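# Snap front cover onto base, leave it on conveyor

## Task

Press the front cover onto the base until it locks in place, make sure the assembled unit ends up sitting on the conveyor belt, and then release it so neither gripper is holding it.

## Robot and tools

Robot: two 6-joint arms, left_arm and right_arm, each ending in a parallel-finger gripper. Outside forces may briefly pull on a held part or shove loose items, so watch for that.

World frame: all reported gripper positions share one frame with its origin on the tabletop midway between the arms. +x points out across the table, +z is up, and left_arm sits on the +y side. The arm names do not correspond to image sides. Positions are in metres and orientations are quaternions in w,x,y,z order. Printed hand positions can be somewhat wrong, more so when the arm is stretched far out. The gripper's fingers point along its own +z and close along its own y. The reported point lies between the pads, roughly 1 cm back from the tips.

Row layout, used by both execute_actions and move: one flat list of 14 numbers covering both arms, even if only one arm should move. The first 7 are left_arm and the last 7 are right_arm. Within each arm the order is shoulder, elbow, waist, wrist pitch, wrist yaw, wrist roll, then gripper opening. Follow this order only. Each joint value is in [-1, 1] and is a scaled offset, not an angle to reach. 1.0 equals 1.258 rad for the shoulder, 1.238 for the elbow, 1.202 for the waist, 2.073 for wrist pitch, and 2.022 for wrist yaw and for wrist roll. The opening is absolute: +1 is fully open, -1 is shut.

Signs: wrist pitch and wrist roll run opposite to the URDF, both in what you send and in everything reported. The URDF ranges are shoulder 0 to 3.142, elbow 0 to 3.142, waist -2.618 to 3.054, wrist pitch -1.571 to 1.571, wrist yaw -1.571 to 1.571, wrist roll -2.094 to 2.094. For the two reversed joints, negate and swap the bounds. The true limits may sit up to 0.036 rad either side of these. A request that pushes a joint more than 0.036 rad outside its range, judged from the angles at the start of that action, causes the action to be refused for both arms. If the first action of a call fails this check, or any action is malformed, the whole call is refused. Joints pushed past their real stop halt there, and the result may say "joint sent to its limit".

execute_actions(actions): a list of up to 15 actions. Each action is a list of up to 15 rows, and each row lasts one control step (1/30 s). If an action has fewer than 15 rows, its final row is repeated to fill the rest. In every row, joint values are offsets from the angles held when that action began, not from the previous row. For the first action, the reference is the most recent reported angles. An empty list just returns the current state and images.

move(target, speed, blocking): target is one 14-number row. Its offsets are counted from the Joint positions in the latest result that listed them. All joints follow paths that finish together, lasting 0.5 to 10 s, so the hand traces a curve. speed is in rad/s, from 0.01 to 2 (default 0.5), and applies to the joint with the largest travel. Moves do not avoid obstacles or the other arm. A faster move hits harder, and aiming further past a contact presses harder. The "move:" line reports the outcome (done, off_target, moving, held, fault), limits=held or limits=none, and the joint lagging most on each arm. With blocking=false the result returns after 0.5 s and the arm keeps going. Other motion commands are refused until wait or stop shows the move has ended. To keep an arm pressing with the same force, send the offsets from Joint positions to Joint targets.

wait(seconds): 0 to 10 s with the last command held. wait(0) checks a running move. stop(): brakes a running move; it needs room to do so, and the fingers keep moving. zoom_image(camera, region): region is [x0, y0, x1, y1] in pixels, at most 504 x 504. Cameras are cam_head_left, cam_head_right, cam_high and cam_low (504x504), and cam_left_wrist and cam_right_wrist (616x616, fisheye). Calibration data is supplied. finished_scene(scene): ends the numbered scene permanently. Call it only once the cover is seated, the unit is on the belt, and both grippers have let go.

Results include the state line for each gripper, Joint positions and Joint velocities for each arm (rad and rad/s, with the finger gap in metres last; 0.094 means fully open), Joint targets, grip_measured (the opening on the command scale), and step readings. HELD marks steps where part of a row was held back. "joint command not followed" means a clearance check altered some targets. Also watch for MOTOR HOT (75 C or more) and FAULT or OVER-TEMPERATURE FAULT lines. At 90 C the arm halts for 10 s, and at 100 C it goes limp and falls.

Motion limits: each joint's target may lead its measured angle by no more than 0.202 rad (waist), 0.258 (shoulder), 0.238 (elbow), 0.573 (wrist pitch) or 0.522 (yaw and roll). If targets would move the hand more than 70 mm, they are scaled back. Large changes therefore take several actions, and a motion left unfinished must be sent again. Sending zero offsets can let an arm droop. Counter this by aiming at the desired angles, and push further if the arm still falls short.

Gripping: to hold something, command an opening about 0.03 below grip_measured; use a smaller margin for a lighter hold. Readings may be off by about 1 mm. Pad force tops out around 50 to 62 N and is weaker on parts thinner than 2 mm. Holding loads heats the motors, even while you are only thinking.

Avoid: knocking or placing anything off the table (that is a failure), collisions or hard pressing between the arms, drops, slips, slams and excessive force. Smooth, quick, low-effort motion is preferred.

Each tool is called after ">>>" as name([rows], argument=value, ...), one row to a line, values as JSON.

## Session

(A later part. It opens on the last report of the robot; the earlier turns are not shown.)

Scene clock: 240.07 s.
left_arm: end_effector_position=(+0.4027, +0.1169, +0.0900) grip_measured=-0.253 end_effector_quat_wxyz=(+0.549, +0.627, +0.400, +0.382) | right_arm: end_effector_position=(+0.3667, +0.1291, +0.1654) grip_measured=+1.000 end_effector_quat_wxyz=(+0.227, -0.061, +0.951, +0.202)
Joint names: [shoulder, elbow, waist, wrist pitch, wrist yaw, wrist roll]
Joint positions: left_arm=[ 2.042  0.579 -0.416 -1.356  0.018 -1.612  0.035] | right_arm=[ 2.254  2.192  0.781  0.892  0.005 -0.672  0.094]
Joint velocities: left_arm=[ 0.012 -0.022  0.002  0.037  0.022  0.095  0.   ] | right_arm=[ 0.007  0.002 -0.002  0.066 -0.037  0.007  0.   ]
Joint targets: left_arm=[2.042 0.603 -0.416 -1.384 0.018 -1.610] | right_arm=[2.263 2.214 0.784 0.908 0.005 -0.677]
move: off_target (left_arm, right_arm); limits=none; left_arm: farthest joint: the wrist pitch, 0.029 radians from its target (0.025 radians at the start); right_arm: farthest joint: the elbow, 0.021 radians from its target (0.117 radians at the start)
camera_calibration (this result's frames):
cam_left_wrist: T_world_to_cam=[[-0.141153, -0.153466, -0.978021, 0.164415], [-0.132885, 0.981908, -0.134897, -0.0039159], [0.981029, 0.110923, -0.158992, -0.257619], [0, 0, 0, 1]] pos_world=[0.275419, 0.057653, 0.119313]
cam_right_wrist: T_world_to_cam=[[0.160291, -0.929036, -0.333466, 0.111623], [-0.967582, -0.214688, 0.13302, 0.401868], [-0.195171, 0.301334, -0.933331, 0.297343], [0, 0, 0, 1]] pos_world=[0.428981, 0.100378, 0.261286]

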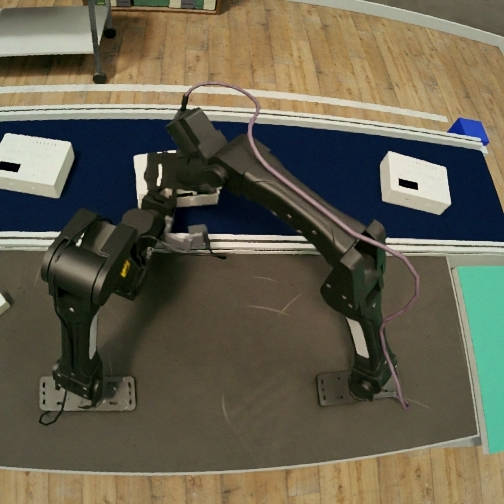

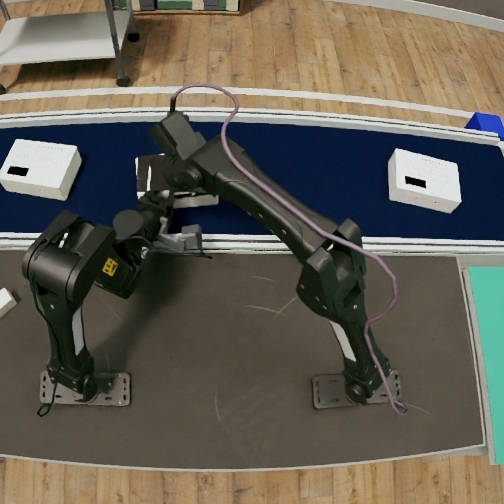

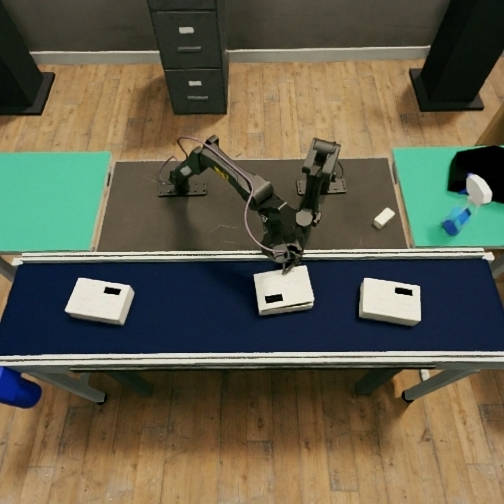

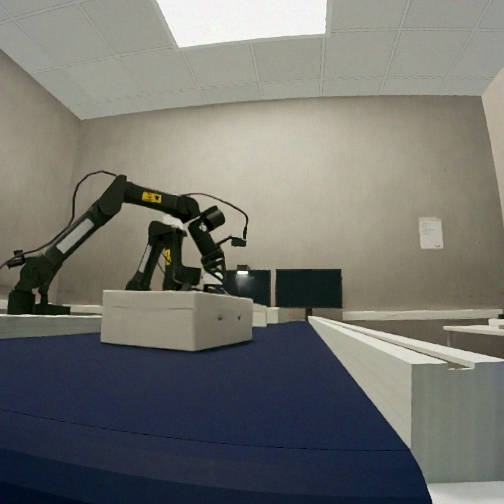

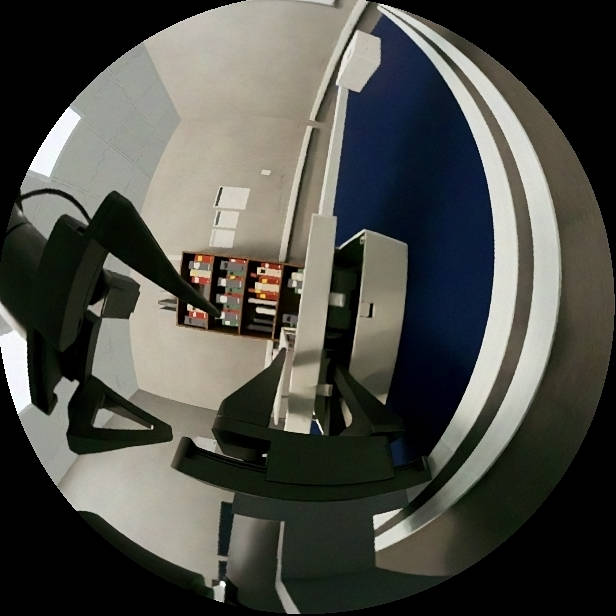

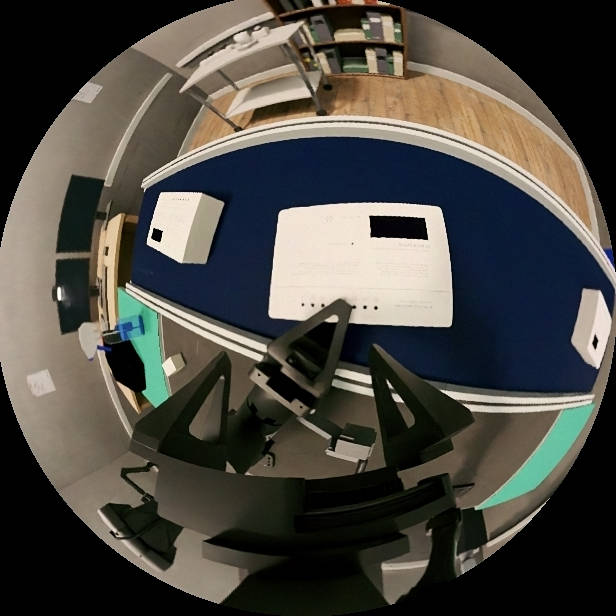

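>>> execute_actions(actions=[])

>>> move(target=[0,0.02,0,-0.015,0,0,-0.25,0.12,0.02,0,0,0,0,1], speed=0.1)

>>> zoom_image(camera="cam_high", region=[210,200,350,335])

Scene clock: 263.90 s.
left_arm: end_effector_position=(+0.4027, +0.1169, +0.0900) grip_measured=-0.253 end_effector_quat_wxyz=(+0.549, +0.627, +0.400, +0.382) | right_arm: end_effector_position=(+0.3666, +0.1290, +0.1653) grip_measured=+1.000 end_effector_quat_wxyz=(+0.226, -0.061, +0.951, +0.202)
Joint names: [shoulder, elbow, waist, wrist pitch, wrist yaw, wrist roll]
Joint positions: left_arm=[ 2.042  0.579 -0.416 -1.356  0.018 -1.612  0.035] | right_arm=[ 2.254  2.192  0.781  0.892  0.005 -0.673  0.094]
Joint velocities: left_arm=[-0.002  0.002  0.017  0.022  0.037 -0.007  0.   ] | right_arm=[-0.007 -0.007  0.012  0.022  0.007  0.022  0.   ]
Joint targets: left_arm=[2.042 0.603 -0.416 -1.384 0.018 -1.610] | right_arm=[2.263 2.214 0.784 0.908 0.005 -0.678]
camera_calibration (this result's frames):
cam_left_wrist: T_world_to_cam=[[-0.141153, -0.153466, -0.978021, 0.164415], [-0.132885, 0.981908, -0.134897, -0.0039159], [0.981029, 0.110923, -0.158992, -0.257619], [0, 0, 0, 1]] pos_world=[0.275419, 0.057653, 0.119313]
cam_right_wrist: T_world_to_cam=[[0.15952, -0.929123, -0.333592, 0.111876], [-0.967638, -0.214091, 0.133573, 0.401663], [-0.195525, 0.301489, -0.933207, 0.297388], [0, 0, 0, 1]] pos_world=[0.428964, 0.10028, 0.261194]

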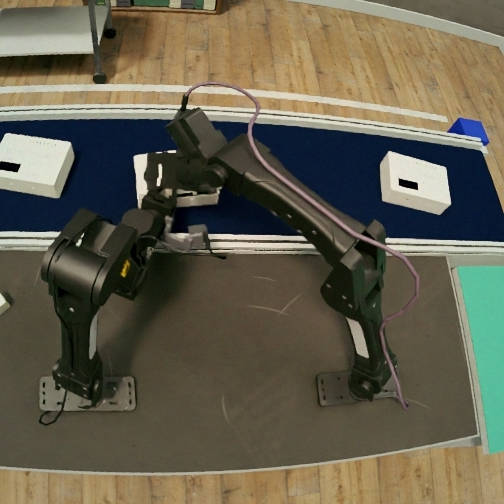

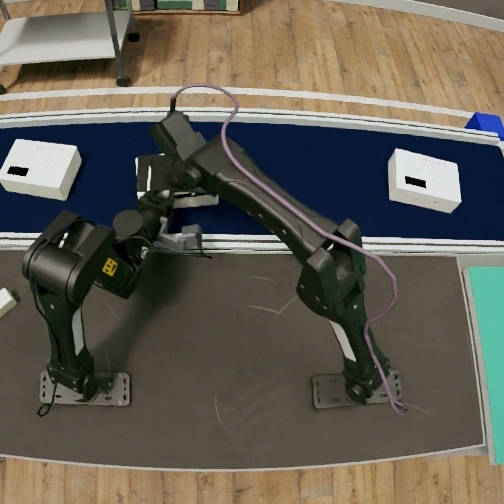

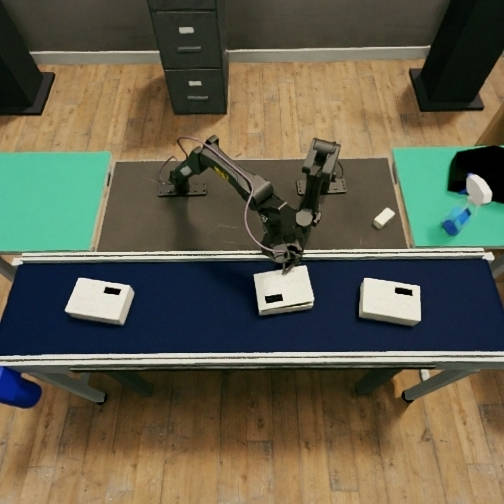

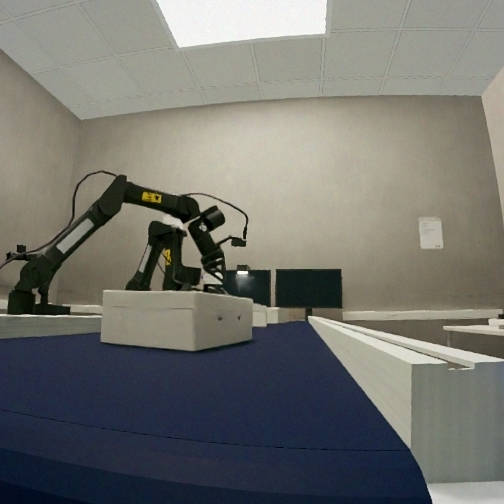

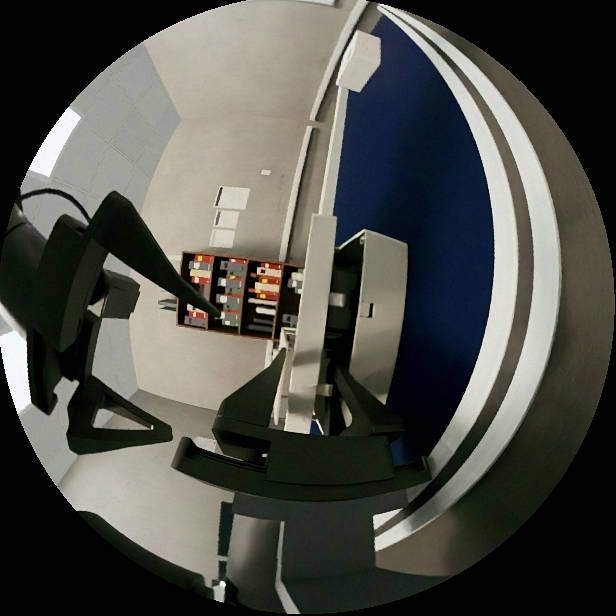

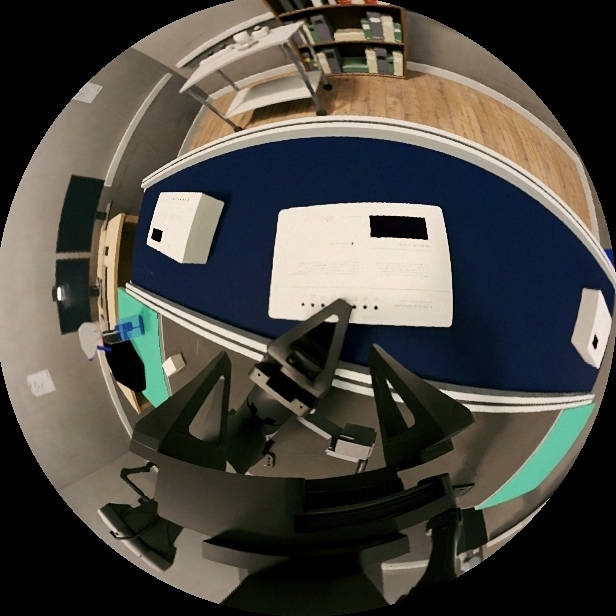

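Scene clock: 265.70 s.
left_arm: end_effector_position=(+0.4022, +0.1175, +0.0831) grip_measured=-0.253 end_effector_quat_wxyz=(+0.541, +0.633, +0.404, +0.378) | right_arm: end_effector_position=(+0.3732, +0.1359, +0.1088) grip_measured=+1.000 end_effector_quat_wxyz=(+0.198, -0.059, +0.962, +0.177)
Joint names: [shoulder, elbow, waist, wrist pitch, wrist yaw, wrist roll]
Joint positions: left_arm=[ 2.049  0.579 -0.416 -1.341  0.016 -1.615  0.035] | right_arm=[ 2.371  2.208  0.781  0.87   0.005 -0.677  0.094]
Joint velocities: left_arm=[-0.017  0.002 -0.007  0.066 -0.022  0.051 -0.001] | right_arm=[ 0.017 -0.002 -0.007  0.007 -0.051  0.051  0.   ]
Joint targets: left_arm=[2.042 0.603 -0.416 -1.387 0.018 -1.613] | right_arm=[2.405 2.217 0.781 0.892 0.005 -0.673]
move: off_target (left_arm, right_arm); limits=none; left_arm: farthest joint: the wrist pitch, 0.046 radians from its target (0.031 radians at the start); right_arm: farthest joint: the shoulder, 0.034 radians from its target (0.151 radians at the start)
camera_calibration (this result's frames):
cam_left_wrist: T_world_to_cam=[[-0.160086, -0.143499, -0.976617, 0.163958], [-0.137, 0.983031, -0.121985, -0.00502042], [0.97755, 0.114269, -0.177029, -0.255796], [0, 0, 0, 1]] pos_world=[0.275613, 0.0576927, 0.114229]
cam_right_wrist: T_world_to_cam=[[0.138292, -0.946777, -0.290671, 0.103972], [-0.959035, -0.201283, 0.199344, 0.404949], [-0.247241, 0.251196, -0.935827, 0.270342], [0, 0, 0, 1]] pos_world=[0.440821, 0.112039, 0.202491]

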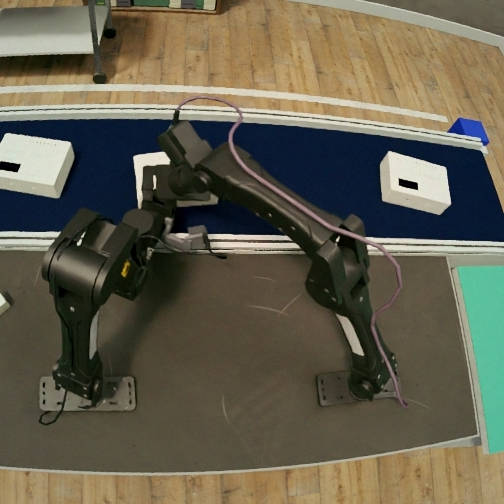

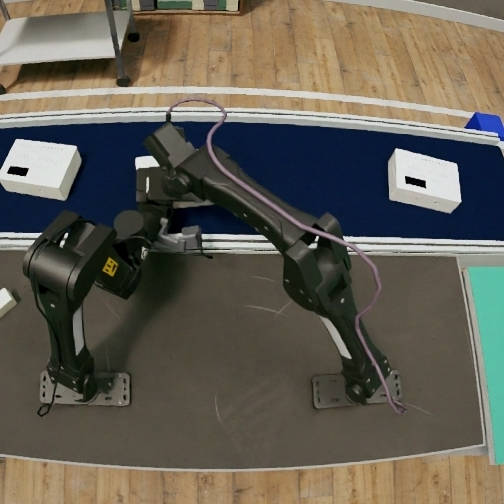

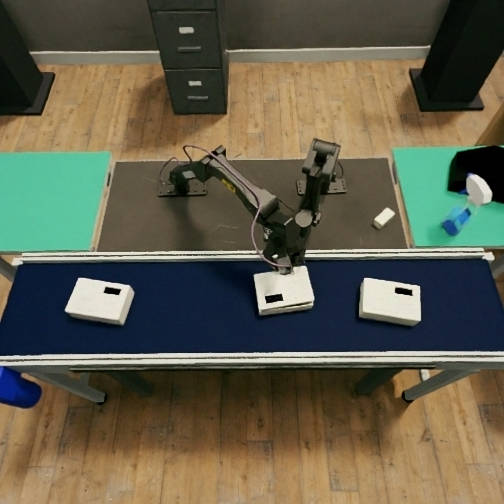

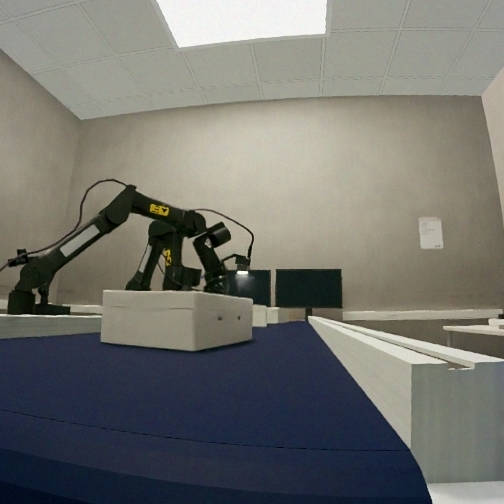

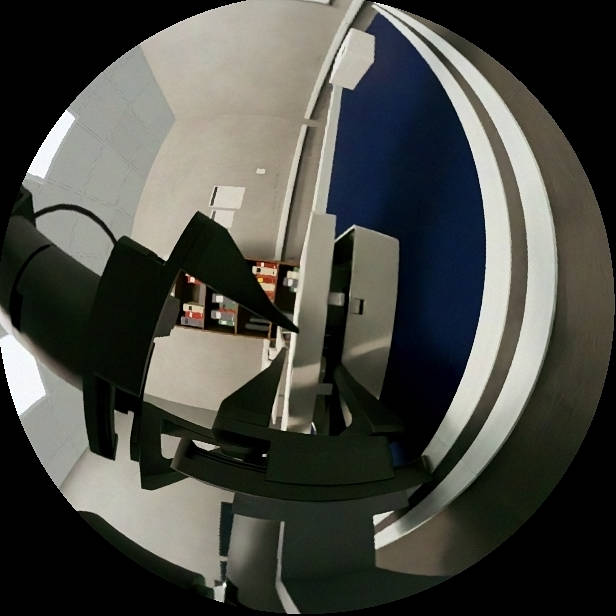

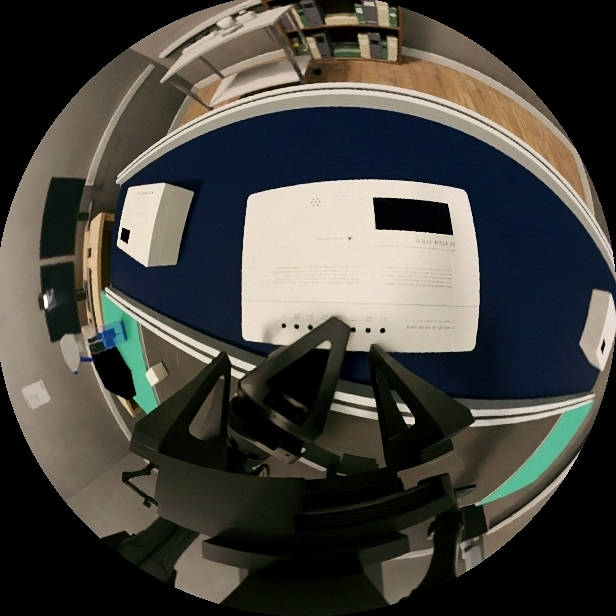

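Region (210, 200, 350, 335) of cam_high's 504x504 image, scaled by 3.600, with more detail than that image has; it fills the top 486 rows of this view, and the rest is white.

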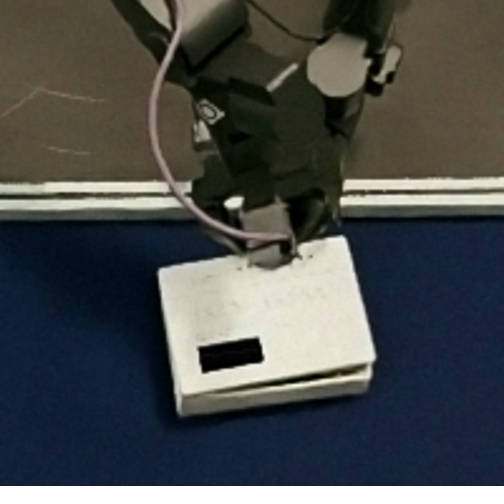

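>>> move(target=[-0.005,0.02,0,-0.022,0,0,-0.25,-0.12,0,0,0,0,0,1])

>>> move(target=[0,0.02,0,-0.015,0,0,-0.25,-0.02,-0.1,-0.07,0.04,0,0,-1])

>>> move(target=[0,0.02,0,-0.015,0,0,-0.25,0.1,0,0,0,0,0,-1], speed=0.1)

Scene clock: 273.70 s.
left_arm: end_effector_position=(+0.4027, +0.1175, +0.0863) grip_measured=-0.253 end_effector_quat_wxyz=(+0.544, +0.630, +0.401, +0.382) | right_arm: end_effector_position=(+0.3708, +0.1331, +0.2006) grip_measured=+1.000 end_effector_quat_wxyz=(+0.258, -0.057, +0.936, +0.232)
Joint names: [shoulder, elbow, waist, wrist pitch, wrist yaw, wrist roll]
Joint positions: left_arm=[ 2.049  0.579 -0.416 -1.354  0.016 -1.618  0.035] | right_arm=[ 2.211  2.208  0.781  0.86   0.006 -0.678  0.094]
Joint velocities: left_arm=[ 0.002 -0.017 -0.017  0.022  0.007  0.095 -0.001] | right_arm=[-0.007  0.012  0.007 -0.007  0.007  0.051  0.   ]
Joint targets: left_arm=[2.043 0.603 -0.416 -1.387 0.016 -1.615] | right_arm=[2.219 2.208 0.781 0.871 0.005 -0.677]
move: off_target (left_arm); limits=none; left_arm: farthest joint: the wrist pitch, 0.032 radians from its target (0.045 radians at the start); right_arm: farthest joint: the wrist pitch, 0.010 radians from its target (0.000 radians at the start)
camera_calibration (this result's frames):
cam_left_wrist: T_world_to_cam=[[-0.147074, -0.145402, -0.97838, 0.162284], [-0.135736, 0.982745, -0.125647, -0.00471164], [0.979768, 0.114322, -0.164272, -0.25764], [0, 0, 0, 1]] pos_world=[0.275655, 0.0576807, 0.11586]
cam_right_wrist: T_world_to_cam=[[0.17724, -0.905787, -0.384884, 0.127416], [-0.974566, -0.216026, 0.0596081, 0.419531], [-0.137137, 0.36453, -0.921038, 0.29741], [0, 0, 0, 1]] pos_world=[0.427064, 0.0976265, 0.297959]

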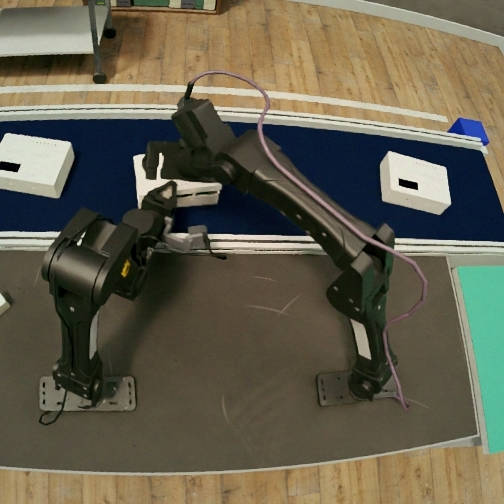

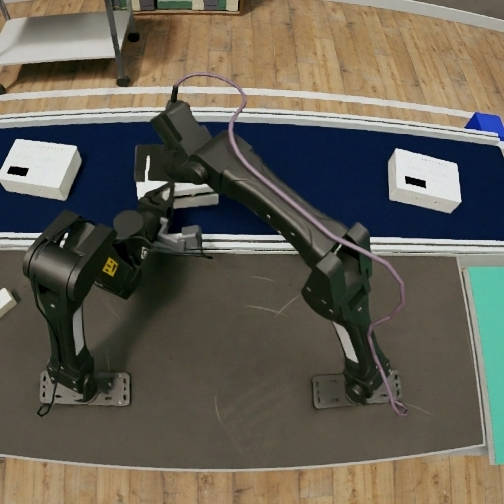

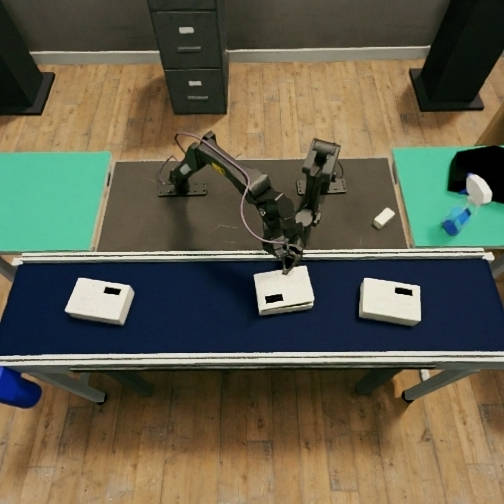

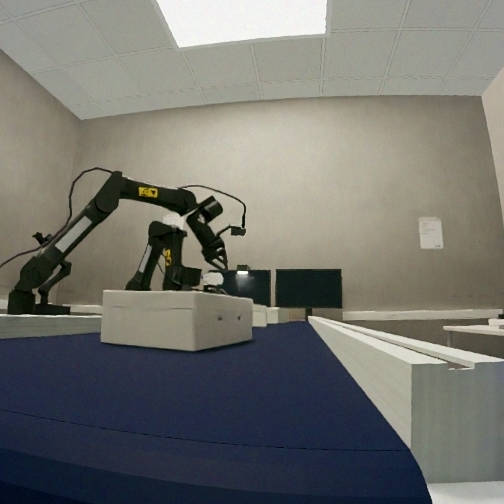

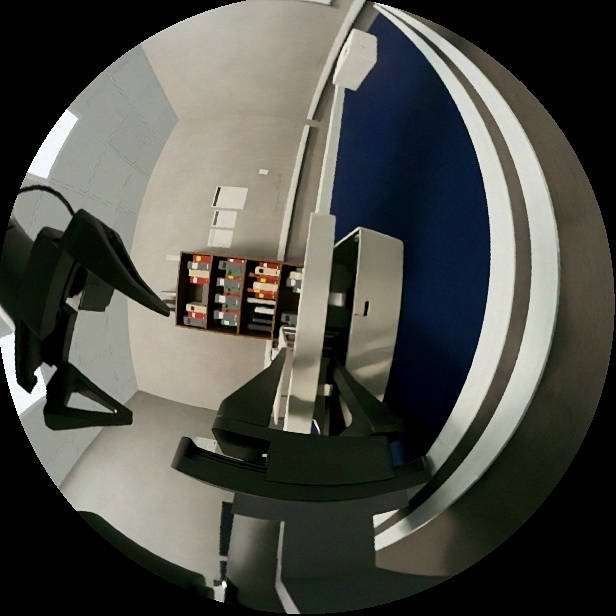

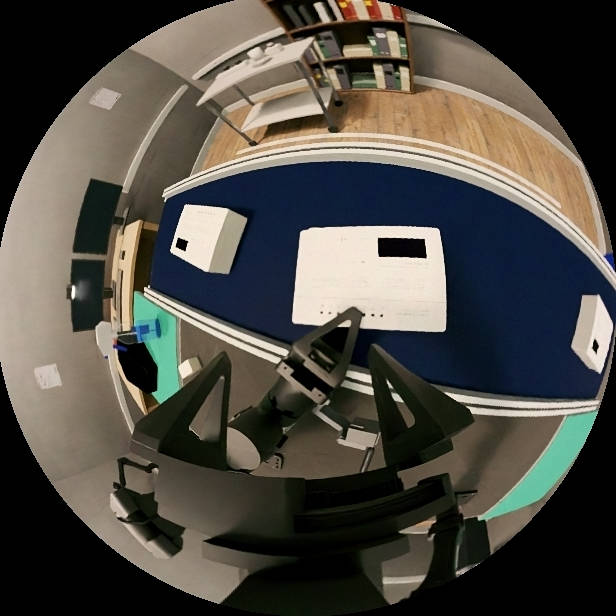

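Scene clock: 274.73 s.
left_arm: end_effector_position=(+0.4026, +0.1175, +0.0859) grip_measured=-0.253 end_effector_quat_wxyz=(+0.543, +0.631, +0.400, +0.382) | right_arm: end_effector_position=(+0.3810, +0.0748, +0.1499) grip_measured=-0.991 end_effector_quat_wxyz=(+0.203, -0.017, +0.965, +0.166)
Joint names: [shoulder, elbow, waist, wrist pitch, wrist yaw, wrist roll]
Joint positions: left_arm=[ 2.049  0.579 -0.416 -1.353  0.016 -1.62   0.035] | right_arm=[ 2.202  2.092  0.694  0.929  0.005 -0.678  0.   ]
Joint velocities: left_arm=[ 0.002  0.012 -0.007  0.007 -0.022  0.037  0.   ] | right_arm=[ 0.007  0.002 -0.002 -0.037 -0.037  0.066 -0.001]
Joint targets: left_arm=[2.049 0.603 -0.416 -1.385 0.016 -1.618] | right_arm=[2.186 2.085 0.697 0.943 0.006 -0.678]
move: off_target (left_arm); limits=none; left_arm: farthest joint: the wrist pitch, 0.032 radians from its target (0.031 radians at the start); right_arm: farthest joint: the shoulder, 0.016 radians from its target (0.026 radians at the start)
camera_calibration (this result's frames):
cam_left_wrist: T_world_to_cam=[[-0.147514, -0.142409, -0.978754, 0.16177], [-0.135479, 0.983162, -0.122631, -0.00519198], [0.979737, 0.114511, -0.164324, -0.257668], [0, 0, 0, 1]] pos_world=[0.275607, 0.0576479, 0.115355]
cam_right_wrist: T_world_to_cam=[[0.0531218, -0.956614, -0.286476, 0.0896433], [-0.971878, -0.115436, 0.20525, 0.389464], [-0.229415, 0.267517, -0.935844, 0.318037], [0, 0, 0, 1]] pos_world=[0.446711, 0.0456316, 0.243376]

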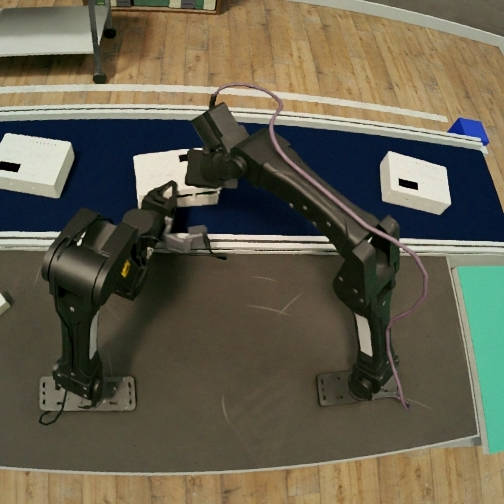

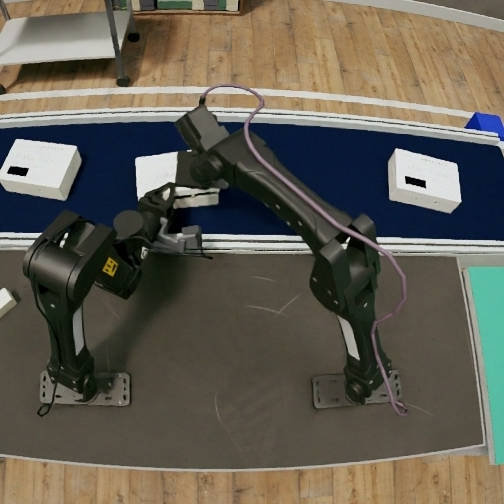

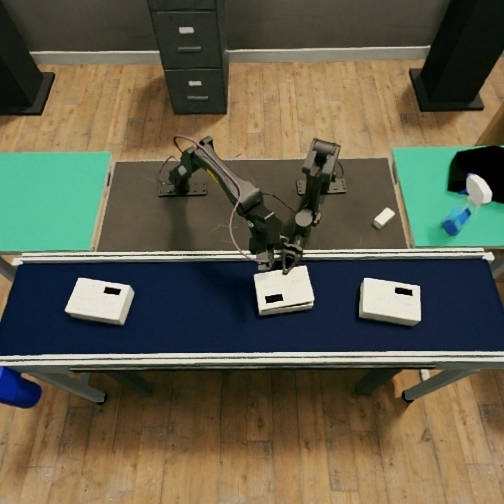

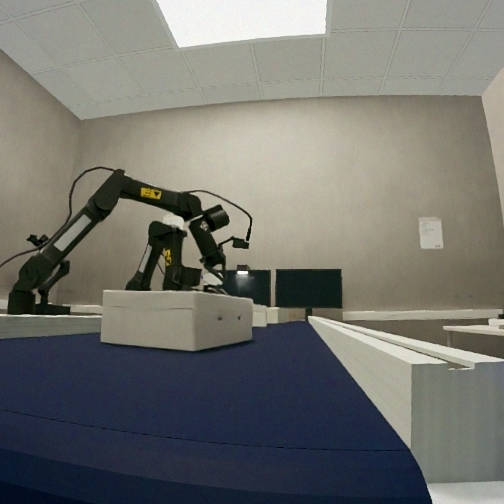

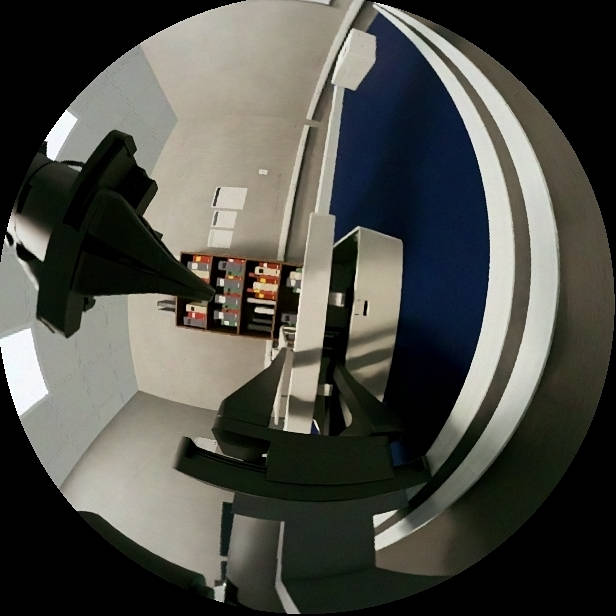

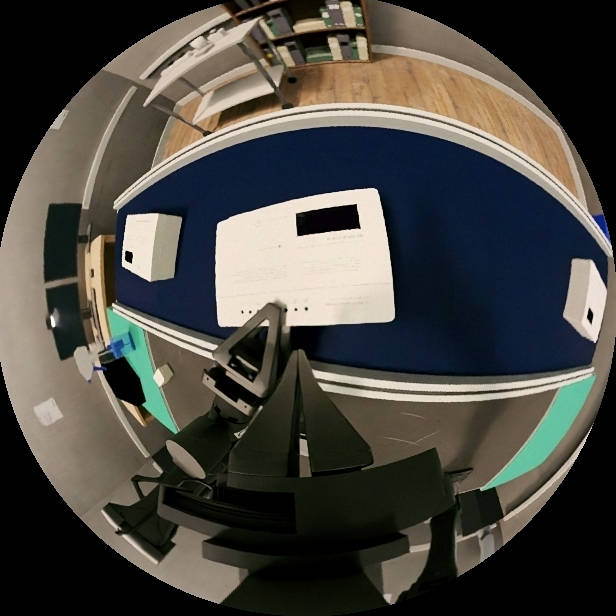

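Scene clock: 276.30 s.
left_arm: end_effector_position=(+0.4025, +0.1175, +0.0852) grip_measured=-0.253 end_effector_quat_wxyz=(+0.542, +0.633, +0.400, +0.382) | right_arm: end_effector_position=(+0.3812, +0.0750, +0.0913) grip_measured=-0.991 end_effector_quat_wxyz=(+0.162, -0.017, +0.978, +0.132)
Joint names: [shoulder, elbow, waist, wrist pitch, wrist yaw, wrist roll]
Joint positions: left_arm=[ 2.049  0.579 -0.416 -1.35   0.016 -1.624  0.035] | right_arm=[ 2.313  2.092  0.694  0.929  0.005 -0.678  0.   ]
Joint velocities: left_arm=[ 0.017 -0.007  0.002  0.007  0.022 -0.007  0.   ] | right_arm=[ 0.002  0.002 -0.007 -0.007 -0.051  0.007  0.002]
Joint targets: left_arm=[2.049 0.603 -0.416 -1.384 0.016 -1.621] | right_arm=[2.328 2.092 0.694 0.929 0.005 -0.678]
move: off_target (left_arm); limits=none; left_arm: farthest joint: the wrist pitch, 0.034 radians from its target (0.031 radians at the start); right_arm: farthest joint: the shoulder, 0.015 radians from its target (0.125 radians at the start)
camera_calibration (this result's frames):
cam_left_wrist: T_world_to_cam=[[-0.148862, -0.138653, -0.979089, 0.161247], [-0.135282, 0.983667, -0.118733, -0.00578274], [0.979561, 0.114778, -0.165188, -0.257594], [0, 0, 0, 1]] pos_world=[0.27555, 0.057612, 0.114637]
cam_right_wrist: T_world_to_cam=[[0.0320657, -0.974877, -0.220423, 0.0763757], [-0.951189, -0.0974905, 0.292804, 0.384506], [-0.306937, 0.200275, -0.930419, 0.297252], [0, 0, 0, 1]] pos_world=[0.454527, 0.0524105, 0.180819]

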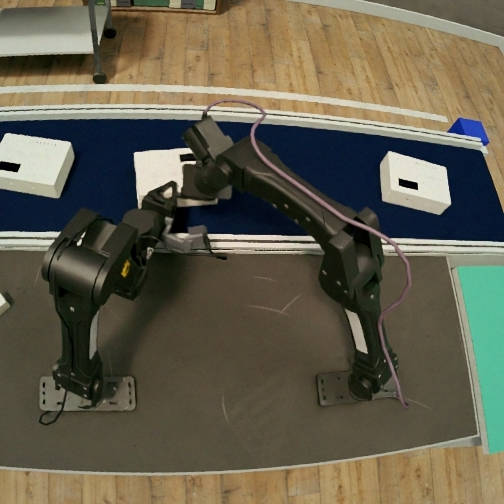

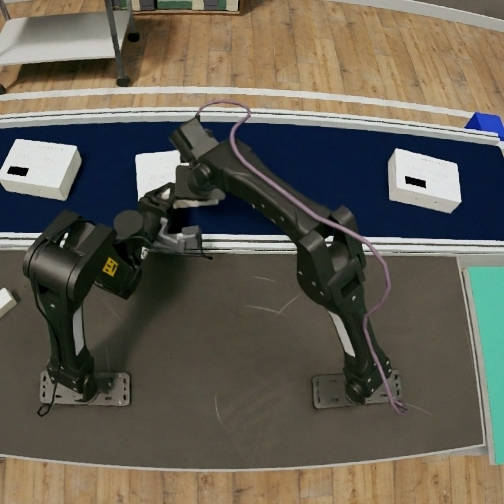

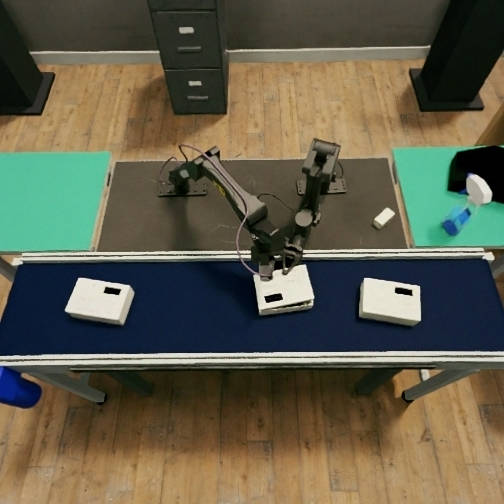

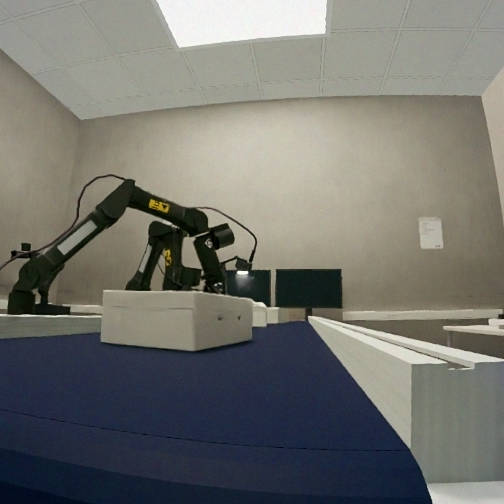

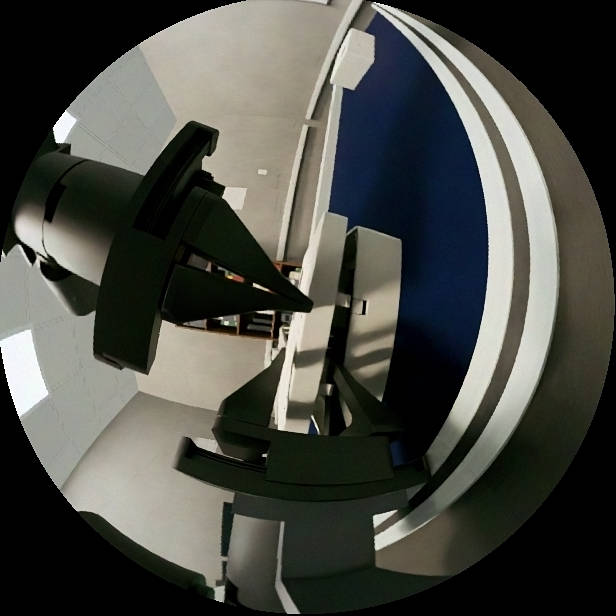

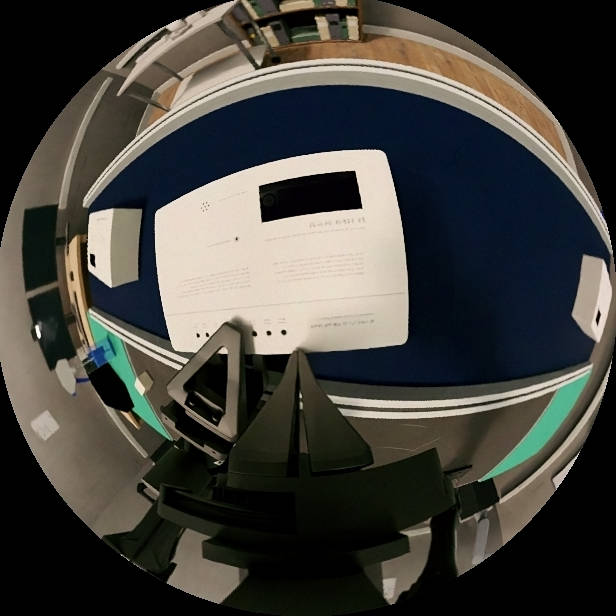

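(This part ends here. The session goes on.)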